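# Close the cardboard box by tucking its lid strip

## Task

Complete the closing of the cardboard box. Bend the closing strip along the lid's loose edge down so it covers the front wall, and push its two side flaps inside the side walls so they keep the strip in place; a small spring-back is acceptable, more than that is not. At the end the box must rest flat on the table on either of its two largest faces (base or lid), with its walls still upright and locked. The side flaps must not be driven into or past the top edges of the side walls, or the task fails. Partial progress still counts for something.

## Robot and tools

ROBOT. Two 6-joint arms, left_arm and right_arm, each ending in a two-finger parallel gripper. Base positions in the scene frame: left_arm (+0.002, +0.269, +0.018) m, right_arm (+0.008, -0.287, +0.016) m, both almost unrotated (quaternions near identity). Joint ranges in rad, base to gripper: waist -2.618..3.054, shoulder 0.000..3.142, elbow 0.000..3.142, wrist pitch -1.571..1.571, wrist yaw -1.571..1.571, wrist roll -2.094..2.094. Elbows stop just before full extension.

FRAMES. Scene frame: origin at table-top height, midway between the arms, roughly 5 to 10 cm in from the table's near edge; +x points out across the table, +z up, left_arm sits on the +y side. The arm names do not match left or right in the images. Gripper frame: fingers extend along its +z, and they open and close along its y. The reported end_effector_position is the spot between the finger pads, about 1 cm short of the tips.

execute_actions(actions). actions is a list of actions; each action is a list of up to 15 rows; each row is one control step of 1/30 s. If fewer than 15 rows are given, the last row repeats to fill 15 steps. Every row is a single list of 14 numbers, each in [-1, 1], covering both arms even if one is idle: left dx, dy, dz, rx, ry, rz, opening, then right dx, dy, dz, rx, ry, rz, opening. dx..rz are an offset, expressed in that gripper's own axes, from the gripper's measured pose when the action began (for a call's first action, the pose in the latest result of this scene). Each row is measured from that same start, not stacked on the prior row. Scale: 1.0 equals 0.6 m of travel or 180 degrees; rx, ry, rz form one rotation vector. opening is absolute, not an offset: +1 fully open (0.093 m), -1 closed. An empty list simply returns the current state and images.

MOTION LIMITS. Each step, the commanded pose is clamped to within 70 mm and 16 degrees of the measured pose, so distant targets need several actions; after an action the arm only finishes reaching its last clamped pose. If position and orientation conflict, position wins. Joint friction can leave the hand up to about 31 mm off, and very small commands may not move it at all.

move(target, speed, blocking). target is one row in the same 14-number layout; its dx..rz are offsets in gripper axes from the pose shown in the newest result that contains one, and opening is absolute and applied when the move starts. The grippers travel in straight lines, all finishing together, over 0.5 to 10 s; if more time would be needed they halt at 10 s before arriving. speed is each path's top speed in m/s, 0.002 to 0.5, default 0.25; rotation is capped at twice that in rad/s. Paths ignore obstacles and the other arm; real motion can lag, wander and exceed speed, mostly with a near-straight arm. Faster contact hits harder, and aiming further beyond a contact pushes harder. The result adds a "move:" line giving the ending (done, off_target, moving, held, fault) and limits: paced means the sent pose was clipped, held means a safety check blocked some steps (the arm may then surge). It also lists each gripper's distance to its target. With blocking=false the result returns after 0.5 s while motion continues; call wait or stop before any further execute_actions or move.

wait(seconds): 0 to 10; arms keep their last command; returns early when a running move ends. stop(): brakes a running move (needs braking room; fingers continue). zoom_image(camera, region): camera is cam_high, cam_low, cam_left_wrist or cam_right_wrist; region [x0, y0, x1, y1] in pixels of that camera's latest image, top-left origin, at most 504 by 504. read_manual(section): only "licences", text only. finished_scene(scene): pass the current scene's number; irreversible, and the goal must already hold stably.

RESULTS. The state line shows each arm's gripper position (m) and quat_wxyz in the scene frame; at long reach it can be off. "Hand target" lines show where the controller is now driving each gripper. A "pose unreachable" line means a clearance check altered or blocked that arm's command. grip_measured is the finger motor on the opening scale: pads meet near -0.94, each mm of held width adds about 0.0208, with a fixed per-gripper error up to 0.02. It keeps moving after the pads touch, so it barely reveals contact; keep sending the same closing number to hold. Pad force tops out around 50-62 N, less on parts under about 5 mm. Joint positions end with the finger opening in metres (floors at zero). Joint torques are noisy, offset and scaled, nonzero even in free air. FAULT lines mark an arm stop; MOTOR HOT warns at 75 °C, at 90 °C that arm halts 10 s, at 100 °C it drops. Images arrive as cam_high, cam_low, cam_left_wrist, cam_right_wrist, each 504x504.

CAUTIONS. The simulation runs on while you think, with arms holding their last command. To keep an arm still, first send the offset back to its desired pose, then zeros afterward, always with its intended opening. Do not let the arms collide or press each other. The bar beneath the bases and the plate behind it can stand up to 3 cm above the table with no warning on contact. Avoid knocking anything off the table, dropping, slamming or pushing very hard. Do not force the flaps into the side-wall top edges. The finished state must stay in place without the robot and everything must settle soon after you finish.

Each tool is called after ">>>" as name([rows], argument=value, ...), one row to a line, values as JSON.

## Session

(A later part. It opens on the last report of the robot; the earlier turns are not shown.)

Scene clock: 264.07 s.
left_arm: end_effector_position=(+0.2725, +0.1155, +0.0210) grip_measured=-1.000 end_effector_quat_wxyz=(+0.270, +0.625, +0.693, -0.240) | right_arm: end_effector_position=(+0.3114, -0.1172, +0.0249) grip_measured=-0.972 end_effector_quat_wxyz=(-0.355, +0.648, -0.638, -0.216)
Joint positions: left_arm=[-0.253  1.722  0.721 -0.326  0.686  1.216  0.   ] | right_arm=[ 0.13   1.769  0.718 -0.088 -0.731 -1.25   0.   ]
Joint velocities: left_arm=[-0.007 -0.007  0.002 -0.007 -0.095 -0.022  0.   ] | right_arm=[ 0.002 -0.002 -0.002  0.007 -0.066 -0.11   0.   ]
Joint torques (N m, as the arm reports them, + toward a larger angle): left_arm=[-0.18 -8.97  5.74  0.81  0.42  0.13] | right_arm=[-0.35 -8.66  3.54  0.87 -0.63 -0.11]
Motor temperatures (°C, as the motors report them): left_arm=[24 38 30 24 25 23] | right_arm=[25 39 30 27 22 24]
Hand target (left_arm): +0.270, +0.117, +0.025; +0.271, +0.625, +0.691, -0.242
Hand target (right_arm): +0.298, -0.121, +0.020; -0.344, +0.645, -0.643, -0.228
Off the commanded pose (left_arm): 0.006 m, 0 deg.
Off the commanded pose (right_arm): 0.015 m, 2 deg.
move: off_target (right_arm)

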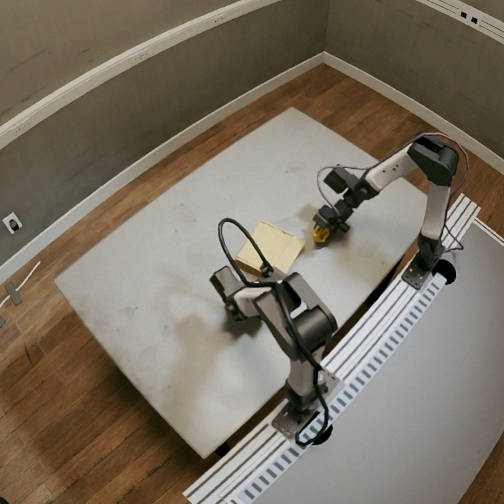

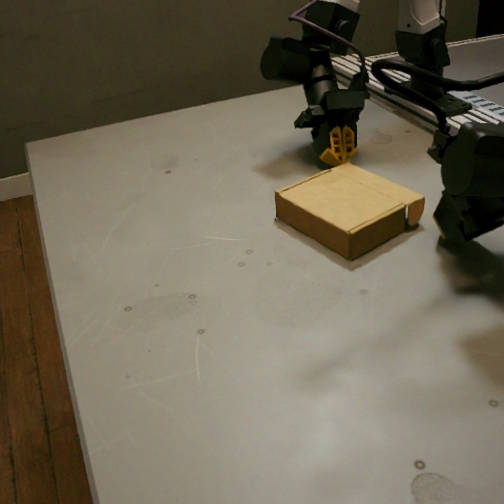

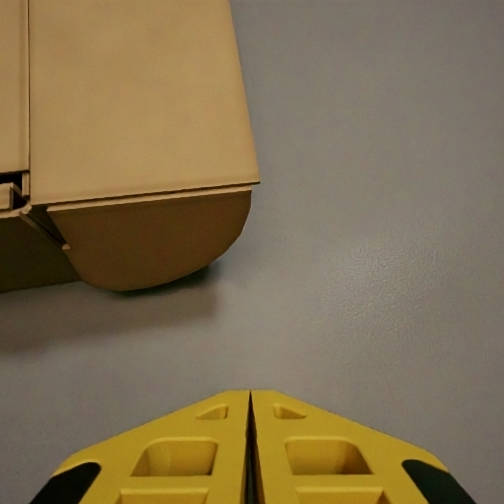

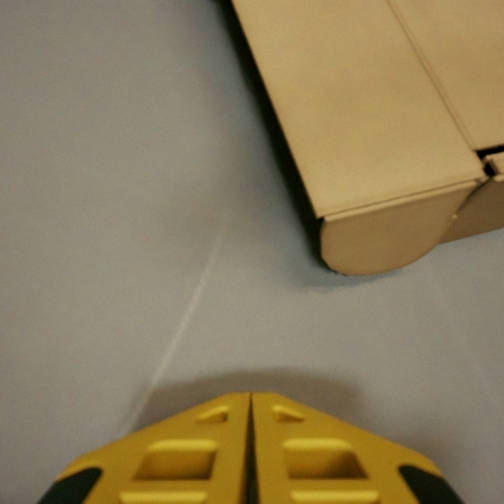

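>>> move(target=[-0.09,0.052,-0.165,0,0.233,0,-1, -0.08,-0.07,-0.158,-0.04,0.27,0.06,-1], speed=0.2)

Scene clock: 278.00 s.
left_arm: end_effector_position=(+0.2996, +0.1507, +0.1365) grip_measured=-1.000 end_effector_quat_wxyz=(+0.017, +0.670, +0.742, -0.000) | right_arm: end_effector_position=(+0.3338, -0.1606, +0.1308) grip_measured=-0.972 end_effector_quat_wxyz=(+0.016, -0.635, +0.772, -0.000)
Joint positions: left_arm=[-0.475  1.724  1.431 -1.245 -0.006  1.081  0.   ] | right_arm=[ 0.345  1.833  1.553 -1.255  0.03  -0.981  0.   ]
Joint velocities: left_arm=[ 0.012 -0.007 -0.012 -0.051 -0.007  0.037  0.   ] | right_arm=[ 0.012  0.007 -0.002 -0.007 -0.037 -0.051  0.   ]
Joint torques (N m, as the arm reports them, + toward a larger angle): left_arm=[-1.59 -6.76  8.97  0.32 -0.04 -0.01] | right_arm=[ 1.45 -8.27  7.61  0.12 -0.04 -0.01]
Motor temperatures (°C, as the motors report them): left_arm=[24 37 31 24 25 23] | right_arm=[25 38 31 27 22 24]
Hand target (left_arm): +0.299, +0.149, +0.133; +0.003, +0.672, +0.741, -0.002
Hand target (right_arm): +0.333, -0.157, +0.130; +0.007, -0.638, +0.770, -0.003
Off the commanded pose (left_arm): 0.008 m, 2 deg.
Off the commanded pose (right_arm): 0.004 m, 2 deg.
move: done

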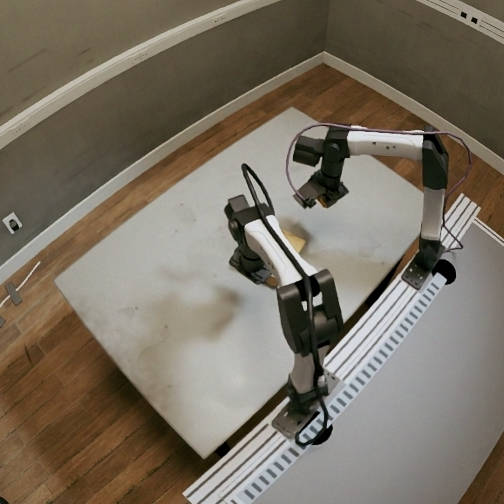

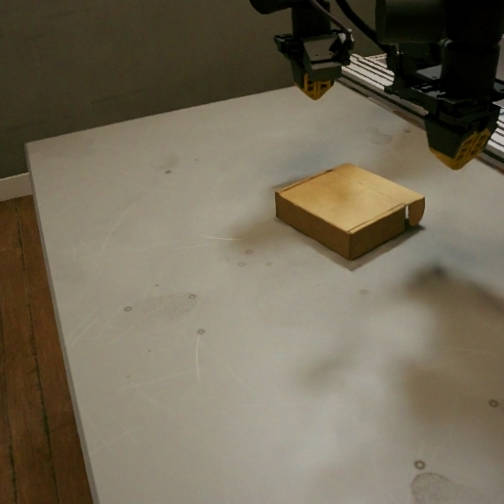

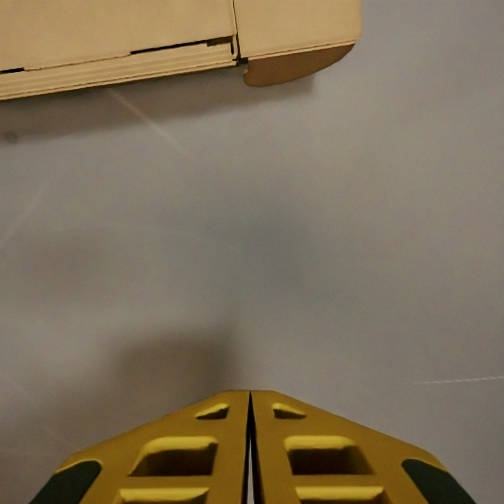

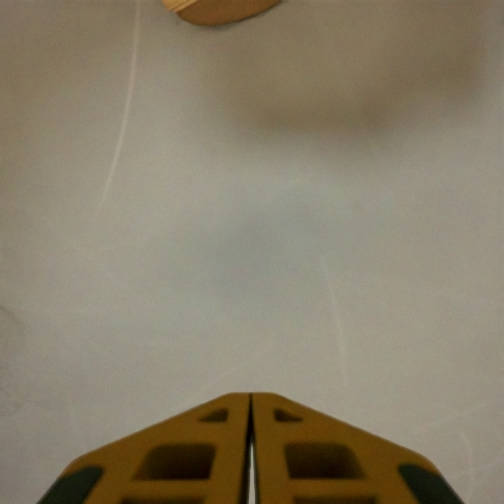

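>>> move(target=[0,0,0,0,0,-0.545,0.2, 0,0,0,0,0,0.483,0.2], speed=0.5)

>>> move(target=[0.02,0,0.14,0.36,0,0,0.2, 0.0,0.03,0.13,-0.36,0,0,0.2], speed=0.3)

Scene clock: 318.43 s.
left_arm: end_effector_position=(+0.2995, +0.1509, +0.1365) grip_measured=+0.198 end_effector_quat_wxyz=(+0.011, -0.116, +0.993, -0.013) | right_arm: end_effector_position=(+0.3335, -0.1608, +0.1307) grip_measured=+0.198 end_effector_quat_wxyz=(+0.011, +0.066, +0.998, +0.010)
Joint positions: left_arm=[-0.475  1.724  1.431 -1.246 -0.007 -0.622  0.055] | right_arm=[ 0.345  1.833  1.553 -1.257  0.031  0.528  0.055]
Joint velocities: left_arm=[-0.012 -0.007 -0.002 -0.066 -0.007 -0.022  0.   ] | right_arm=[ 0.007  0.002 -0.007 -0.007 -0.037 -0.022 -0.001]
Joint torques (N m, as the arm reports them, + toward a larger angle): left_arm=[-0.54 -9.03  7.57  0.58 -0.06 -0.06] | right_arm=[ 0.27 -9.88  6.28  0.34 -0.07 -0.01]
Motor temperatures (°C, as the motors report them): left_arm=[24 35 35 23 24 23] | right_arm=[25 38 35 26 22 24]
Hand target (left_arm): +0.300, +0.151, +0.136; +0.011, -0.121, +0.993, -0.013
Hand target (right_arm): +0.334, -0.161, +0.131; +0.012, +0.071, +0.997, +0.011
Off the commanded pose (left_arm): 0.000 m, 1 deg.
Off the commanded pose (right_arm): 0.000 m, 1 deg.
move: done

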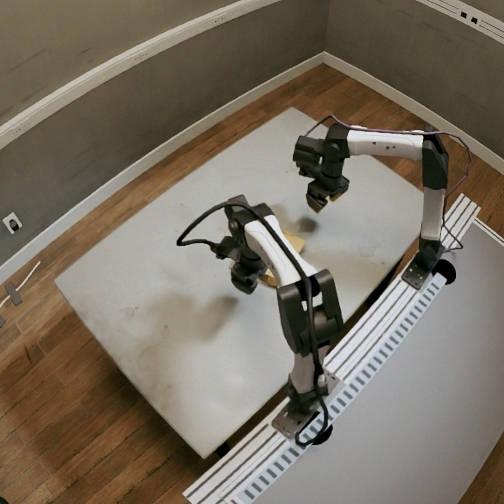

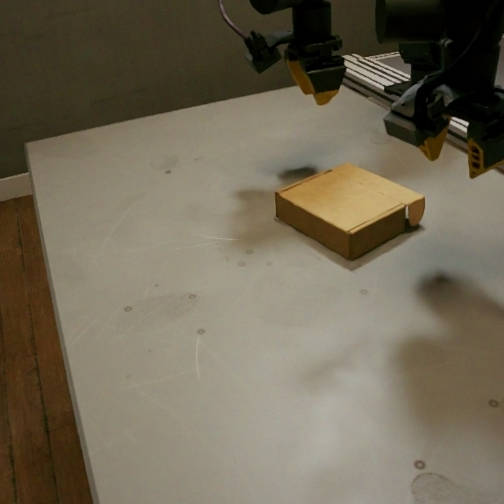

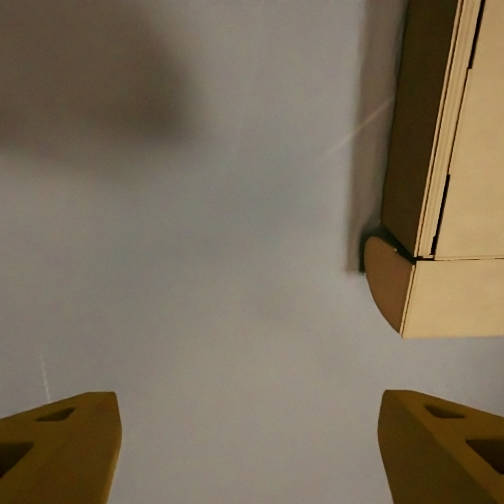

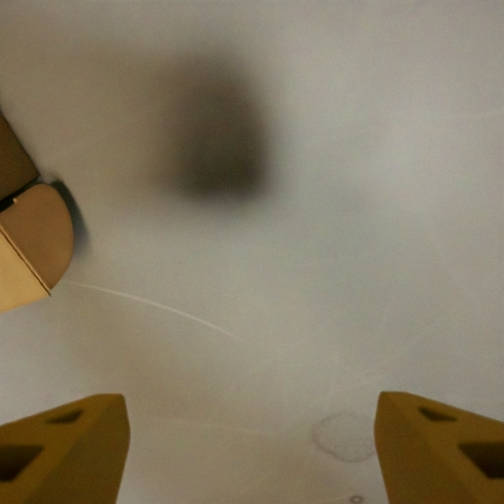

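Scene clock: 321.07 s.
left_arm: end_effector_position=(+0.2990, +0.1427, +0.0574) grip_measured=+0.198 end_effector_quat_wxyz=(+0.089, -0.084, +0.834, -0.539) | right_arm: end_effector_position=(+0.3440, -0.1418, +0.0602) grip_measured=+0.198 end_effector_quat_wxyz=(+0.052, +0.038, +0.843, +0.535)
Joint positions: left_arm=[-0.006  1.754  0.631 -0.057  1.102 -0.356  0.055] | right_arm=[-0.058  1.904  0.92  -0.306 -1.082  0.237  0.055]
Joint velocities: left_arm=[-0.017 -0.002 -0.017  0.095 -0.022 -0.081  0.   ] | right_arm=[-0.017 -0.002  0.007  0.037 -0.066 -0.051 -0.001]
Joint torques (N m, as the arm reports them, + toward a larger angle): left_arm=[-0.26 -5.92  3.72  1.51  0.52  0.02] | right_arm=[-0.3  -8.44  3.18  0.85 -0.73 -0.05]
Motor temperatures (°C, as the motors report them): left_arm=[24 35 34 23 24 23] | right_arm=[25 38 35 26 22 24]
Hand target (left_arm): +0.292, +0.143, +0.049; +0.076, -0.096, +0.832, -0.542
Hand target (right_arm): +0.334, -0.142, +0.051; +0.035, +0.051, +0.840, +0.538
Off the commanded pose (left_arm): 0.011 m, 2 deg.
Off the commanded pose (right_arm): 0.009 m, 2 deg.
move: off_target (left_arm)

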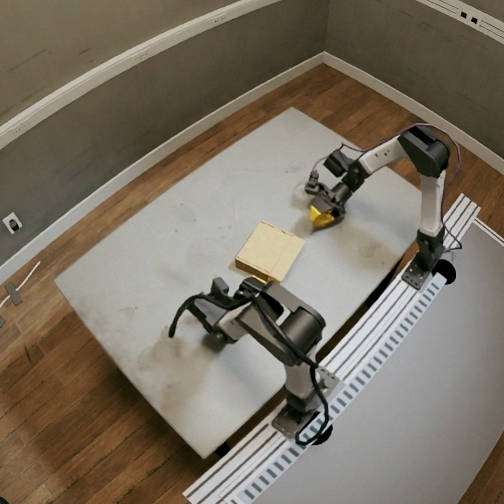

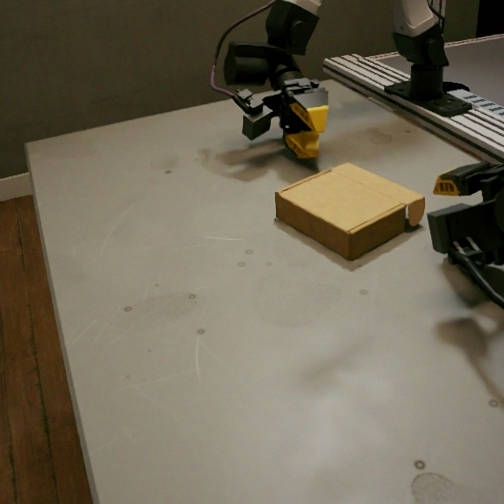

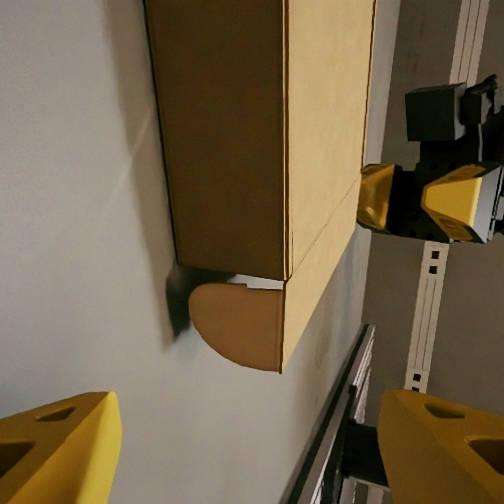

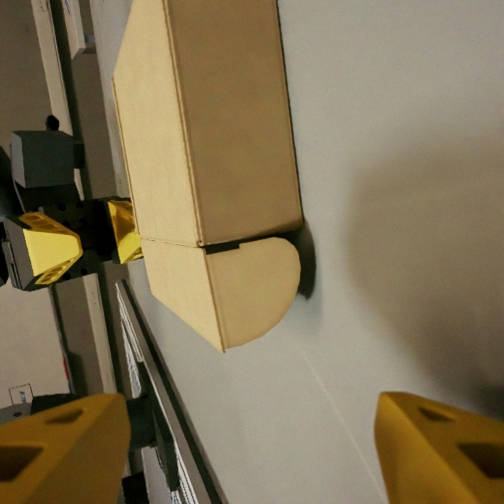

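>>> move(target=[0.045,-0.01,0.07,0,0,0,0.2, 0.0,0,0,0,0.11,-0.051,0.2], speed=0.1)

Scene clock: 340.87 s.
left_arm: end_effector_position=(+0.2921, +0.0981, +0.0519) grip_measured=+0.198 end_effector_quat_wxyz=(+0.100, -0.080, +0.830, -0.542) | right_arm: end_effector_position=(+0.3434, -0.1453, +0.0623) grip_measured=+0.198 end_effector_quat_wxyz=(-0.042, -0.118, +0.839, +0.530)
Joint positions: left_arm=[-0.182  1.754  0.493  0.388  1.014 -0.68   0.055] | right_arm=[-0.058  2.214  1.431 -1.178 -1.04  -0.518  0.055]
Joint velocities: left_arm=[ 0.027  0.002  0.002 -0.037 -0.037 -0.095 -0.001] | right_arm=[-0.017  0.012 -0.002  0.051 -0.037 -0.051 -0.   ]
Joint torques (N m, as the arm reports them, + toward a larger angle): left_arm=[-1.67 -6.69  3.42  2.04  0.3   0.03] | right_arm=[  1.4  -10.14   6.18  -0.61  -0.47  -0.17]
Motor temperatures (°C, as the motors report them): left_arm=[24 34 32 25 25 23] | right_arm=[25 38 33 27 23 24]
Hand target (left_arm): +0.284, +0.096, +0.045; +0.091, -0.085, +0.833, -0.539
Hand target (right_arm): +0.342, -0.142, +0.058; -0.053, -0.125, +0.840, +0.525
Off the commanded pose (left_arm): 0.012 m, 1 deg.
Off the commanded pose (right_arm): 0.004 m, 1 deg.
move: off_target (left_arm)

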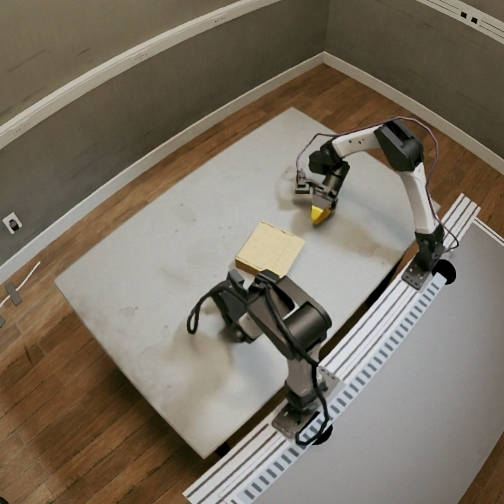

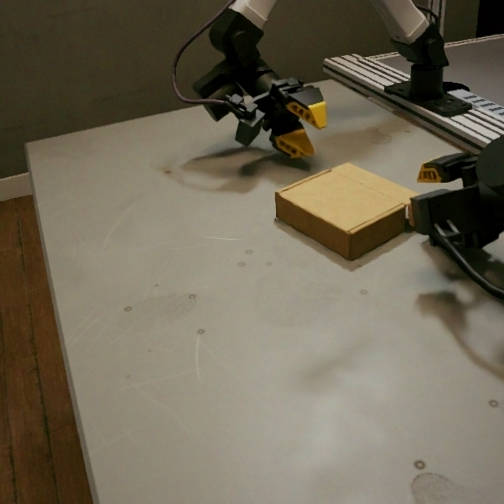

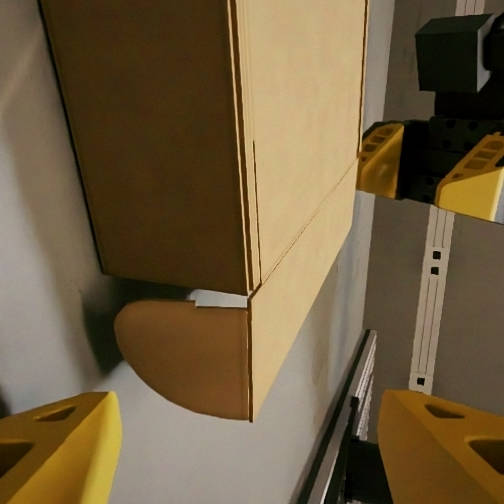

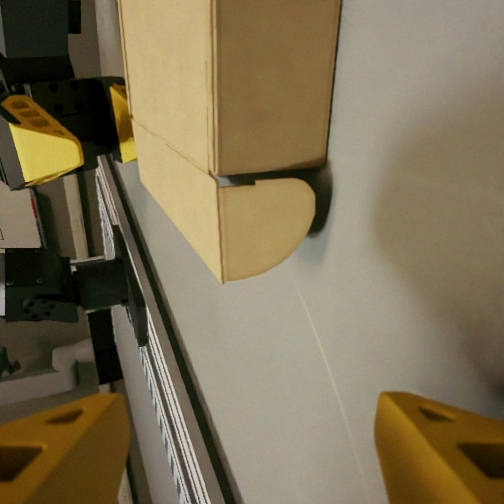

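>>> move(target=[0.01,0,0,0,0,0,0.2, -0.013,0.02,0.082,0,0,0,0.2], speed=0.1)

Scene clock: 348.37 s.
left_arm: end_effector_position=(+0.2931, +0.0980, +0.0528) grip_measured=+0.198 end_effector_quat_wxyz=(+0.103, -0.079, +0.829, -0.543) | right_arm: end_effector_position=(+0.3483, -0.0981, +0.0557) grip_measured=+0.198 end_effector_quat_wxyz=(-0.032, -0.120, +0.840, +0.528)
Joint positions: left_arm=[-0.182  1.754  0.493  0.396  1.013 -0.684  0.055] | right_arm=[ 0.069  2.178  1.358 -0.891 -1.072 -0.254  0.055]
Joint velocities: left_arm=[-0.017 -0.002  0.007 -0.022 -0.022 -0.007 -0.   ] | right_arm=[-0.002 -0.012 -0.007  0.022  0.022 -0.022 -0.   ]
Joint torques (N m, as the arm reports them, + toward a larger angle): left_arm=[-1.5  -8.06  3.39  2.02  0.32  0.02] | right_arm=[  1.24 -12.46   3.37   0.05  -0.72  -0.04]
Motor temperatures (°C, as the motors report them): left_arm=[24 34 32 26 25 23] | right_arm=[25 39 33 26 22 24]
Hand target (left_arm): +0.286, +0.097, +0.051; +0.100, -0.080, +0.830, -0.543
Hand target (right_arm): +0.340, -0.095, +0.054; -0.040, -0.117, +0.838, +0.531
Off the commanded pose (left_arm): 0.007 m, 0 deg.
Off the commanded pose (right_arm): 0.010 m, 1 deg.
move: done

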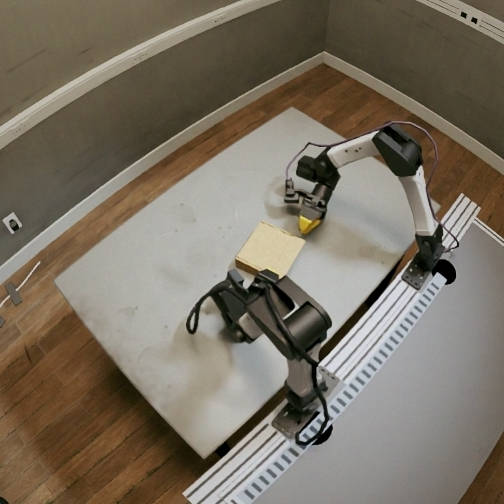

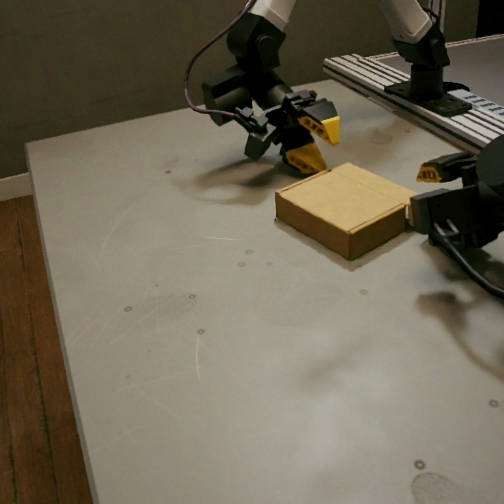

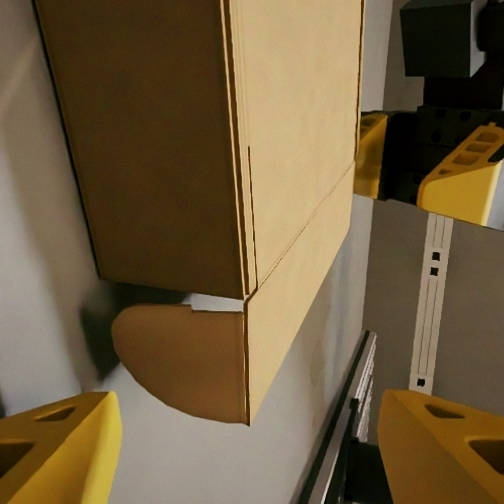

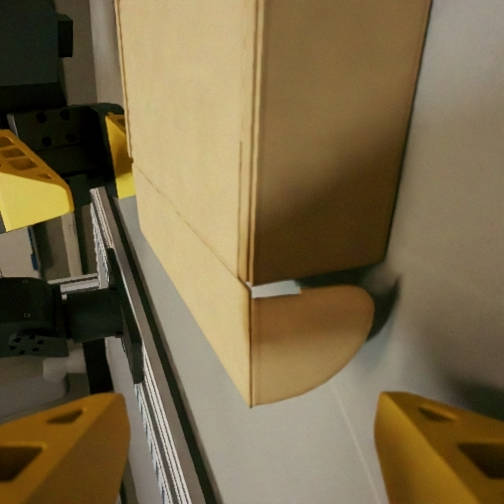

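>>> move(target=[0.03,-0.03,0.096,0,0,0,0.2, 0.03,0.03,0.096,0,0,0,0.2], speed=0.04)

Scene clock: 353.93 s.
left_arm: end_effector_position=(+0.2985, +0.0364, +0.0585) grip_measured=+0.198 end_effector_quat_wxyz=(+0.118, -0.073, +0.824, -0.550) | right_arm: end_effector_position=(+0.3289, -0.0474, +0.0497) grip_measured=+0.198 end_effector_quat_wxyz=(-0.019, -0.118, +0.840, +0.530)
Joint positions: left_arm=[-0.414  1.824  0.493  0.722  0.84  -0.956  0.055] | right_arm=[ 0.214  2.085  1.157 -0.464 -1.072  0.086  0.055]
Joint velocities: left_arm=[ 0.002 -0.022 -0.012 -0.007 -0.037 -0.037  0.   ] | right_arm=[ 0.002 -0.007  0.007  0.037 -0.037 -0.022  0.001]
Joint torques (N m, as the arm reports them, + toward a larger angle): left_arm=[-1.65 -5.69  3.9   2.47  0.19  0.03] | right_arm=[  1.72 -11.74   3.41   0.69  -0.61  -0.07]
Motor temperatures (°C, as the motors report them): left_arm=[24 34 31 26 25 23] | right_arm=[25 40 33 26 23 24]
Hand target (left_arm): +0.291, +0.035, +0.047; +0.104, -0.080, +0.829, -0.544
Hand target (right_arm): +0.318, -0.044, +0.047; -0.030, -0.119, +0.839, +0.530
Off the commanded pose (left_arm): 0.015 m, 2 deg.
Off the commanded pose (right_arm): 0.013 m, 1 deg.
move: off_target (left_arm, right_arm)

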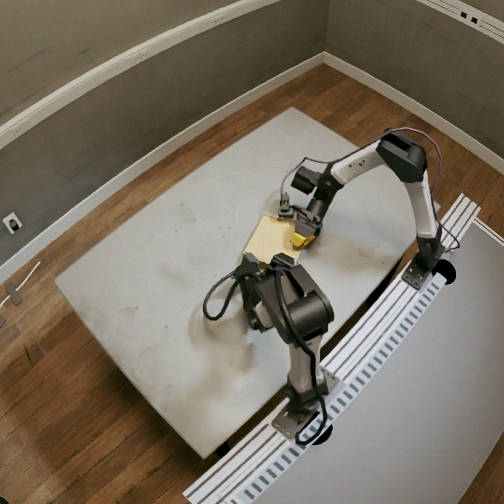

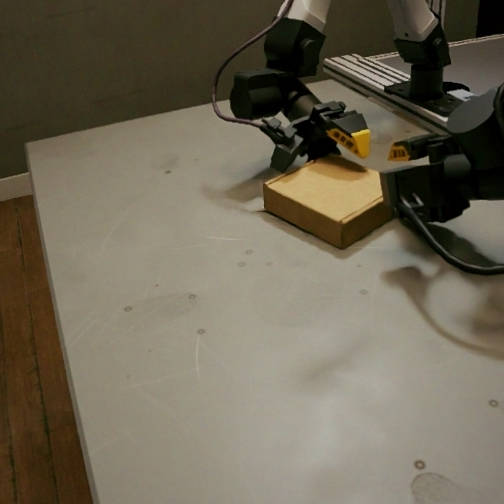

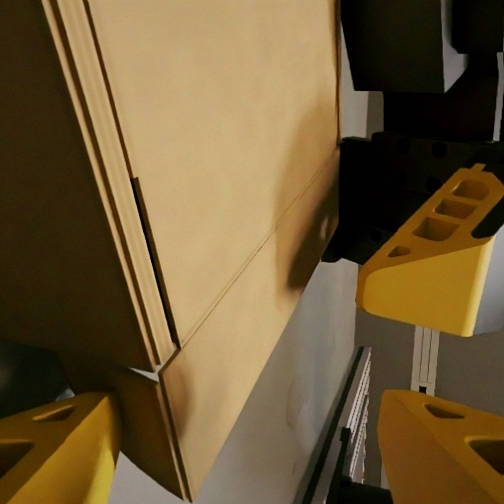

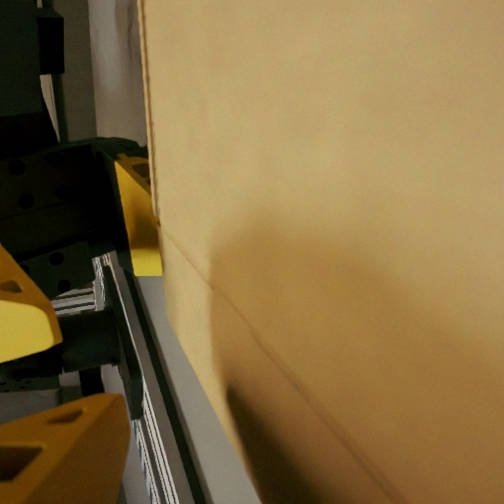

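>>> move(target=[0,0,0,0,0,0,0.2, 0,-0.015,0,0,0,0,-0.8], speed=0.04)

Scene clock: 357.73 s.
left_arm: end_effector_position=(+0.2988, +0.0365, +0.0586) grip_measured=+0.198 end_effector_quat_wxyz=(+0.118, -0.074, +0.824, -0.550) | right_arm: end_effector_position=(+0.3284, -0.0445, +0.0594) grip_measured=-0.796 end_effector_quat_wxyz=(-0.013, -0.129, +0.824, +0.552)
Joint positions: left_arm=[-0.414  1.824  0.493  0.723  0.839 -0.957  0.055] | right_arm=[ 0.213  2.08   1.157 -0.456 -1.123  0.066  0.007]
Joint velocities: left_arm=[-0.017  0.002  0.002 -0.037 -0.037  0.095  0.   ] | right_arm=[-0.017 -0.002 -0.002 -0.022 -0.022 -0.051 -0.001]
Joint torques (N m, as the arm reports them, + toward a larger angle): left_arm=[-0.69 -7.78  5.34  2.26  0.22  0.12] | right_arm=[-0.62 -8.76  5.4   0.56 -0.23 -0.21]
Motor temperatures (°C, as the motors report them): left_arm=[24 34 31 27 24 23] | right_arm=[25 41 32 26 23 24]
Hand target (left_arm): +0.299, +0.036, +0.059; +0.118, -0.073, +0.824, -0.550
Hand target (right_arm): +0.330, -0.052, +0.042; -0.019, -0.118, +0.840, +0.530
Off the commanded pose (left_arm): 0.000 m, 0 deg.
Off the commanded pose (right_arm): 0.019 m, 3 deg.
move: off_target (right_arm)

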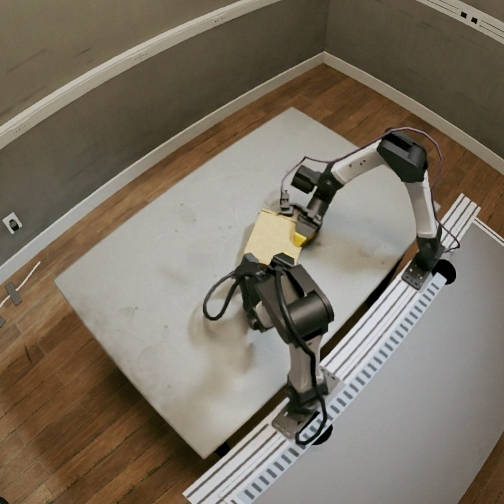

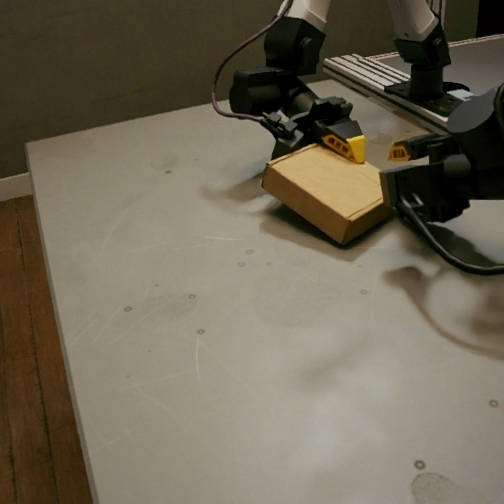

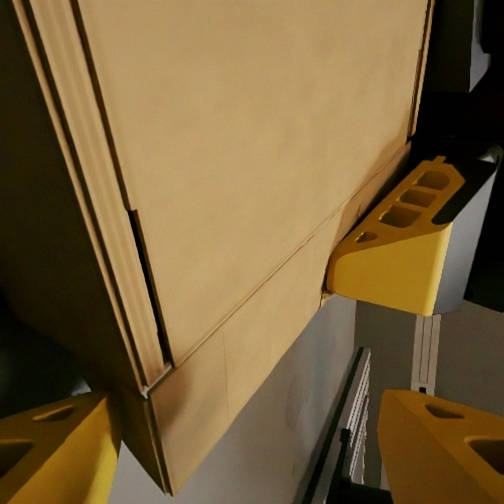

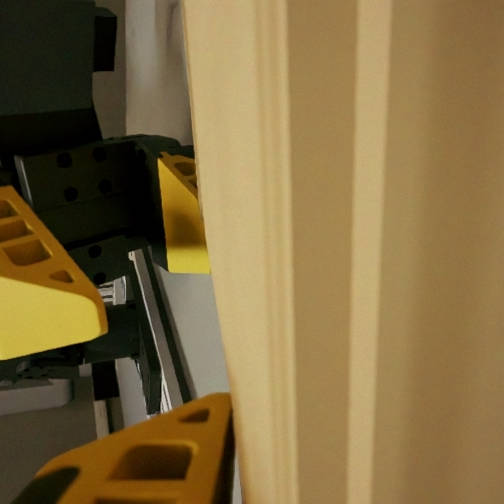

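>>> move(target=[0.015,0.055,-0.015,0,0,0,0.2, 0,-0.015,0,0,0,0,0.2], speed=0.04)

>>> move(target=[0.02,-0.02,0.075,0,0,0,0.2, 0,0,0,0,0,0,0.2], speed=0.04)

Scene clock: 365.97 s.
left_arm: end_effector_position=(+0.2956, +0.0463, +0.0507) grip_measured=+0.198 end_effector_quat_wxyz=(+0.133, -0.053, +0.812, -0.565) | right_arm: end_effector_position=(+0.3284, -0.0444, +0.0596) grip_measured=+0.198 end_effector_quat_wxyz=(-0.008, -0.136, +0.823, +0.552)
Joint positions: left_arm=[-0.37   1.893  0.452  0.862  0.901 -0.918  0.055] | right_arm=[ 0.213  2.08   1.157 -0.456 -1.124  0.049  0.055]
Joint velocities: left_arm=[-0.007 -0.007 -0.012 -0.022  0.066  0.081 -0.001] | right_arm=[-0.012 -0.002  0.017  0.022  0.007 -0.125  0.   ]
Joint torques (N m, as the arm reports them, + toward a larger angle): left_arm=[ 0.25 -5.04  2.3   2.19  0.07  0.27] | right_arm=[-0.6  -9.    5.5   0.62 -0.66 -0.24]
Motor temperatures (°C, as the motors report them): left_arm=[24 34 31 28 24 23] | right_arm=[25 41 33 26 22 24]
Hand target (left_arm): +0.287, +0.055, +0.031; +0.118, -0.073, +0.824, -0.549
Hand target (right_arm): +0.330, -0.048, +0.051; -0.013, -0.129, +0.824, +0.551
Off the commanded pose (left_arm): 0.023 m, 4 deg.
Off the commanded pose (right_arm): 0.009 m, 1 deg.
move: off_target (left_arm)

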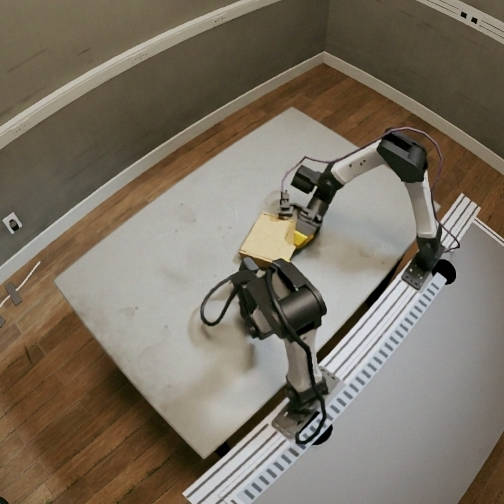

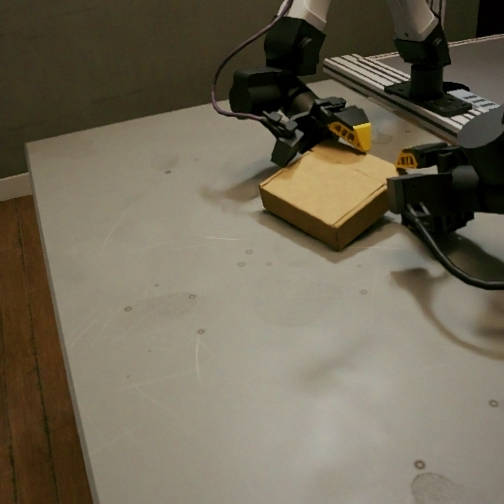

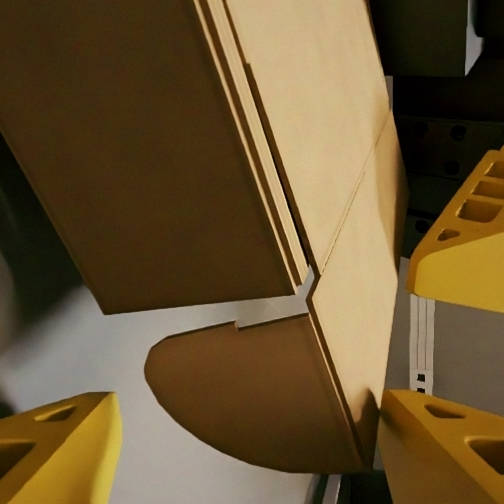

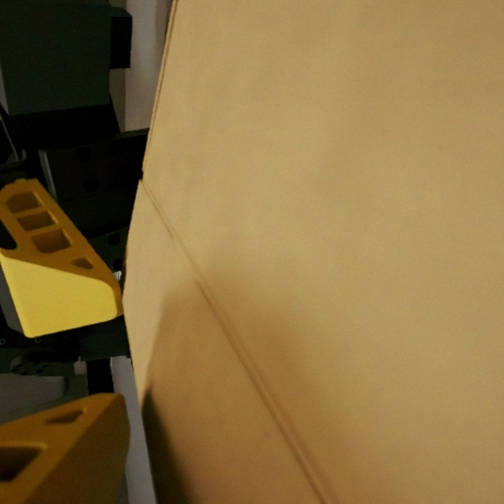

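Scene clock: 367.43 s.
left_arm: end_effector_position=(+0.2922, +0.0026, +0.0519) grip_measured=+0.198 end_effector_quat_wxyz=(+0.135, -0.049, +0.810, -0.569) | right_arm: end_effector_position=(+0.3284, -0.0444, +0.0596) grip_measured=+0.198 end_effector_quat_wxyz=(-0.008, -0.136, +0.823, +0.552)
Joint positions: left_arm=[-0.529  1.951  0.485  0.987  0.769 -1.038  0.055] | right_arm=[ 0.213  2.08   1.157 -0.456 -1.124  0.049  0.055]
Joint velocities: left_arm=[ 0.007 -0.007 -0.017 -0.037 -0.022  0.022 -0.   ] | right_arm=[-0.012 -0.007  0.017 -0.051 -0.022 -0.007 -0.002]
Joint torques (N m, as the arm reports them, + toward a larger angle): left_arm=[-1.67 -5.99  6.14  2.49  0.05  0.04] | right_arm=[  0.13 -11.04   5.25   0.67  -0.63  -0.14]
Motor temperatures (°C, as the motors report them): left_arm=[24 34 31 28 24 23] | right_arm=[25 41 33 26 22 24]
Hand target (left_arm): +0.295, -0.002, +0.046; +0.133, -0.053, +0.812, -0.566
Hand target (right_arm): +0.328, -0.044, +0.060; -0.008, -0.136, +0.823, +0.552
Off the commanded pose (left_arm): 0.008 m, 1 deg.
Off the commanded pose (right_arm): 0.000 m, 0 deg.
move: done

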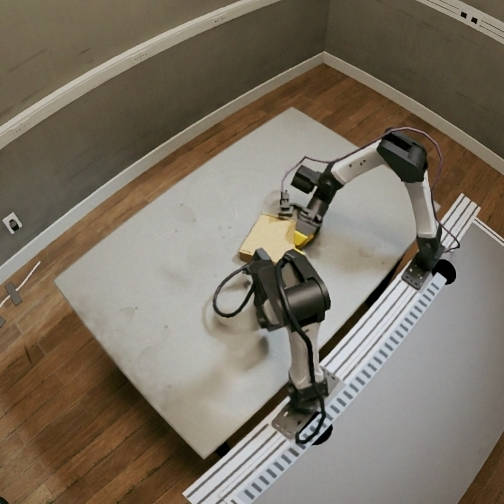

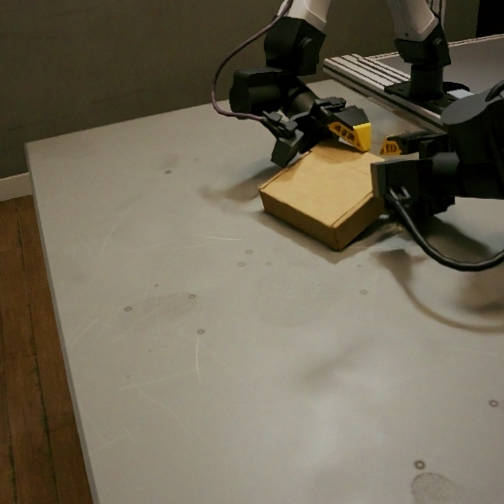

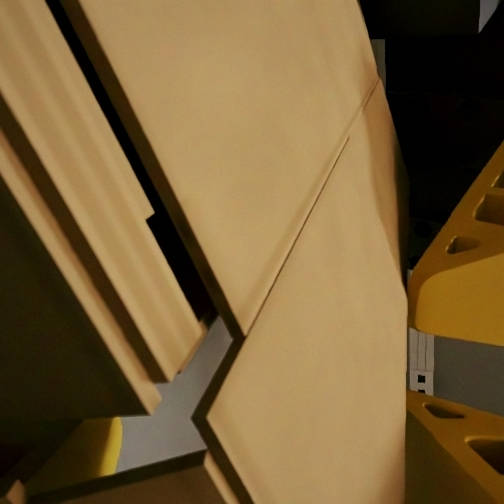

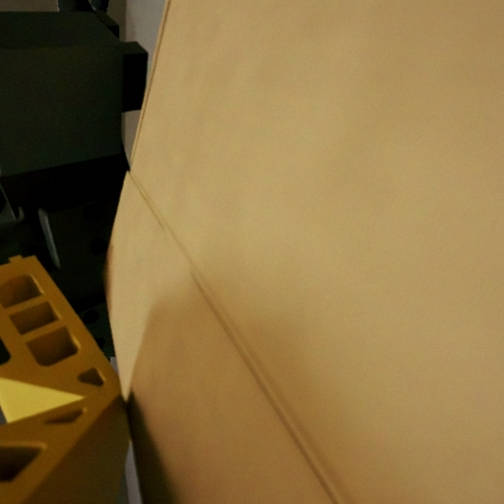

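>>> move(target=[0,0.063,-0.14,0,0,0,0.2, 0,-0.07,-0.15,0,0,0,0.2], speed=0.05)

Scene clock: 372.93 s.
left_arm: end_effector_position=(+0.2834, +0.0878, +0.0514) grip_measured=+0.198 end_effector_quat_wxyz=(+0.157, -0.028, +0.802, -0.576) | right_arm: end_effector_position=(+0.3498, -0.1396, +0.0575) grip_measured=+0.198 end_effector_quat_wxyz=(-0.005, -0.138, +0.822, +0.553)
Joint positions: left_arm=[-0.208  1.857  0.374  0.832  1.052 -0.743  0.055] | right_arm=[-0.056  2.234  1.412 -1.108 -1.102 -0.569  0.055]
Joint velocities: left_arm=[-0.012  0.002 -0.007 -0.007  0.007  0.051  0.   ] | right_arm=[ 0.012  0.007 -0.022  0.007 -0.051 -0.037 -0.001]
Joint torques (N m, as the arm reports them, + toward a larger angle): left_arm=[ 0.16 -8.11  2.16  1.41  0.25  0.12] | right_arm=[ -0.03 -10.31   6.13  -0.61  -0.48  -0.19]
Motor temperatures (°C, as the motors report them): left_arm=[24 34 31 28 24 23] | right_arm=[25 41 33 26 23 24]
Hand target (left_arm): +0.272, +0.092, +0.042; +0.135, -0.049, +0.810, -0.568
Hand target (right_arm): +0.351, -0.142, +0.053; -0.011, -0.138, +0.824, +0.549
Off the commanded pose (left_arm): 0.015 m, 4 deg.
Off the commanded pose (right_arm): 0.003 m, 0 deg.
move: off_target (left_arm)

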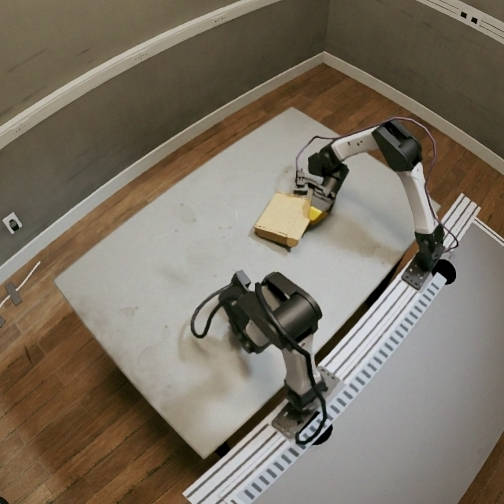

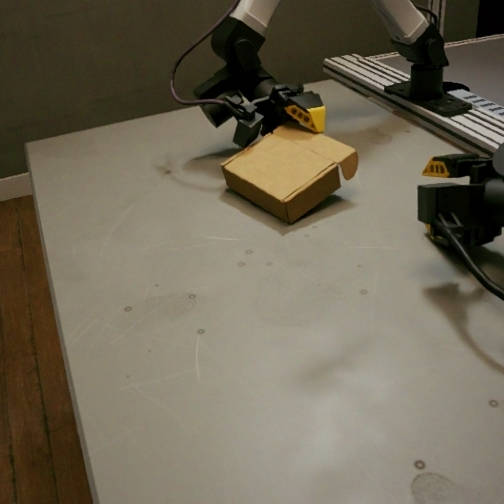

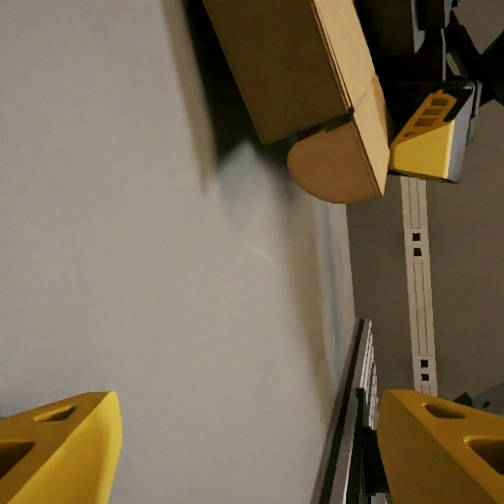

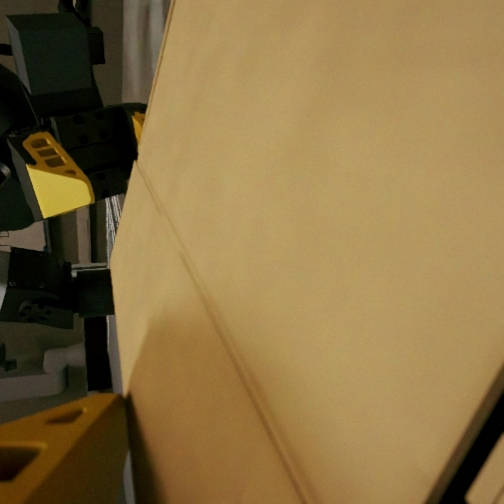

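>>> move(target=[0,-0.15,-0.07,-0.37,0,0,-1, 0.08,0.065,0.14,0,-0.07,0.033,0.2], speed=0.08)

Scene clock: 387.07 s.
left_arm: end_effector_position=(+0.2573, +0.1024, +0.1543) grip_measured=-1.000 end_effector_quat_wxyz=(+0.123, -0.102, +0.986, -0.052) | right_arm: end_effector_position=(+0.2936, -0.0616, +0.0633) grip_measured=+0.198 end_effector_quat_wxyz=(+0.070, -0.032, +0.816, +0.573)
Joint positions: left_arm=[-0.733  1.469  1.202 -1.055 -0.108 -0.838  0.   ] | right_arm=[ 0.203  1.828  0.627  0.342 -1.068  0.594  0.055]
Joint velocities: left_arm=[ 0.007  0.022  0.007 -0.007 -0.022 -0.022  0.   ] | right_arm=[-0.007 -0.017 -0.007  0.022  0.007  0.037  0.001]
Joint torques (N m, as the arm reports them, + toward a larger angle): left_arm=[-1.54 -4.54  9.45  0.9  -0.17 -0.01] | right_arm=[ 1.53 -8.85  2.92  1.47 -0.41 -0.06]
Motor temperatures (°C, as the motors report them): left_arm=[24 34 32 27 24 23] | right_arm=[25 42 32 27 23 24]
Hand target (left_arm): +0.257, +0.100, +0.151; +0.115, -0.101, +0.987, -0.042
Hand target (right_arm): +0.283, -0.060, +0.059; +0.060, -0.029, +0.820, +0.569
Off the commanded pose (left_arm): 0.009 m, 2 deg.
Off the commanded pose (right_arm): 0.016 m, 2 deg.
move: off_target (right_arm)

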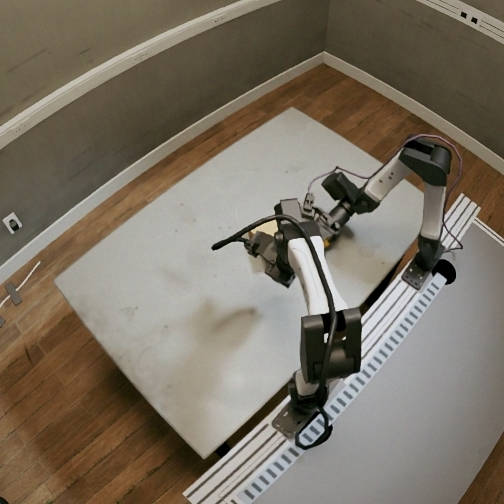

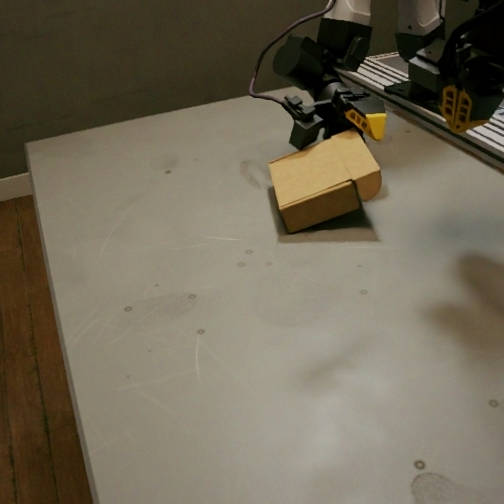

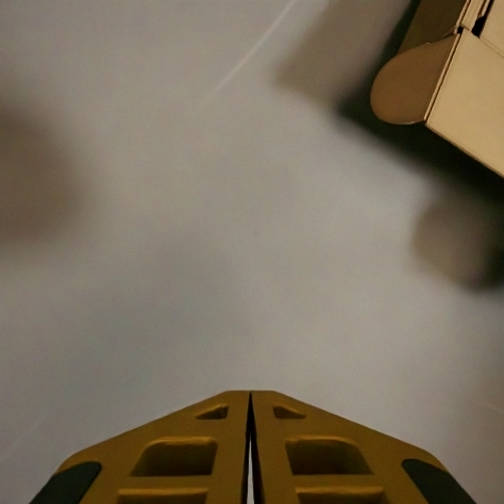

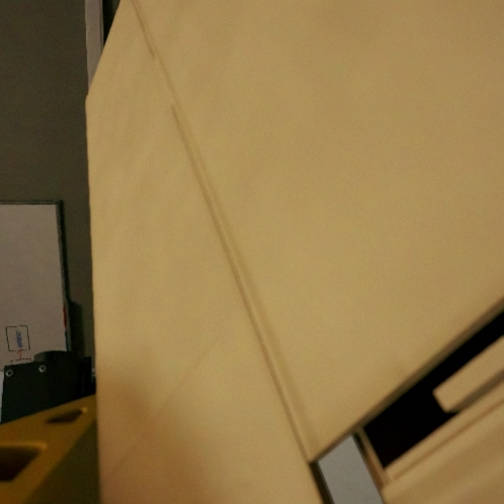

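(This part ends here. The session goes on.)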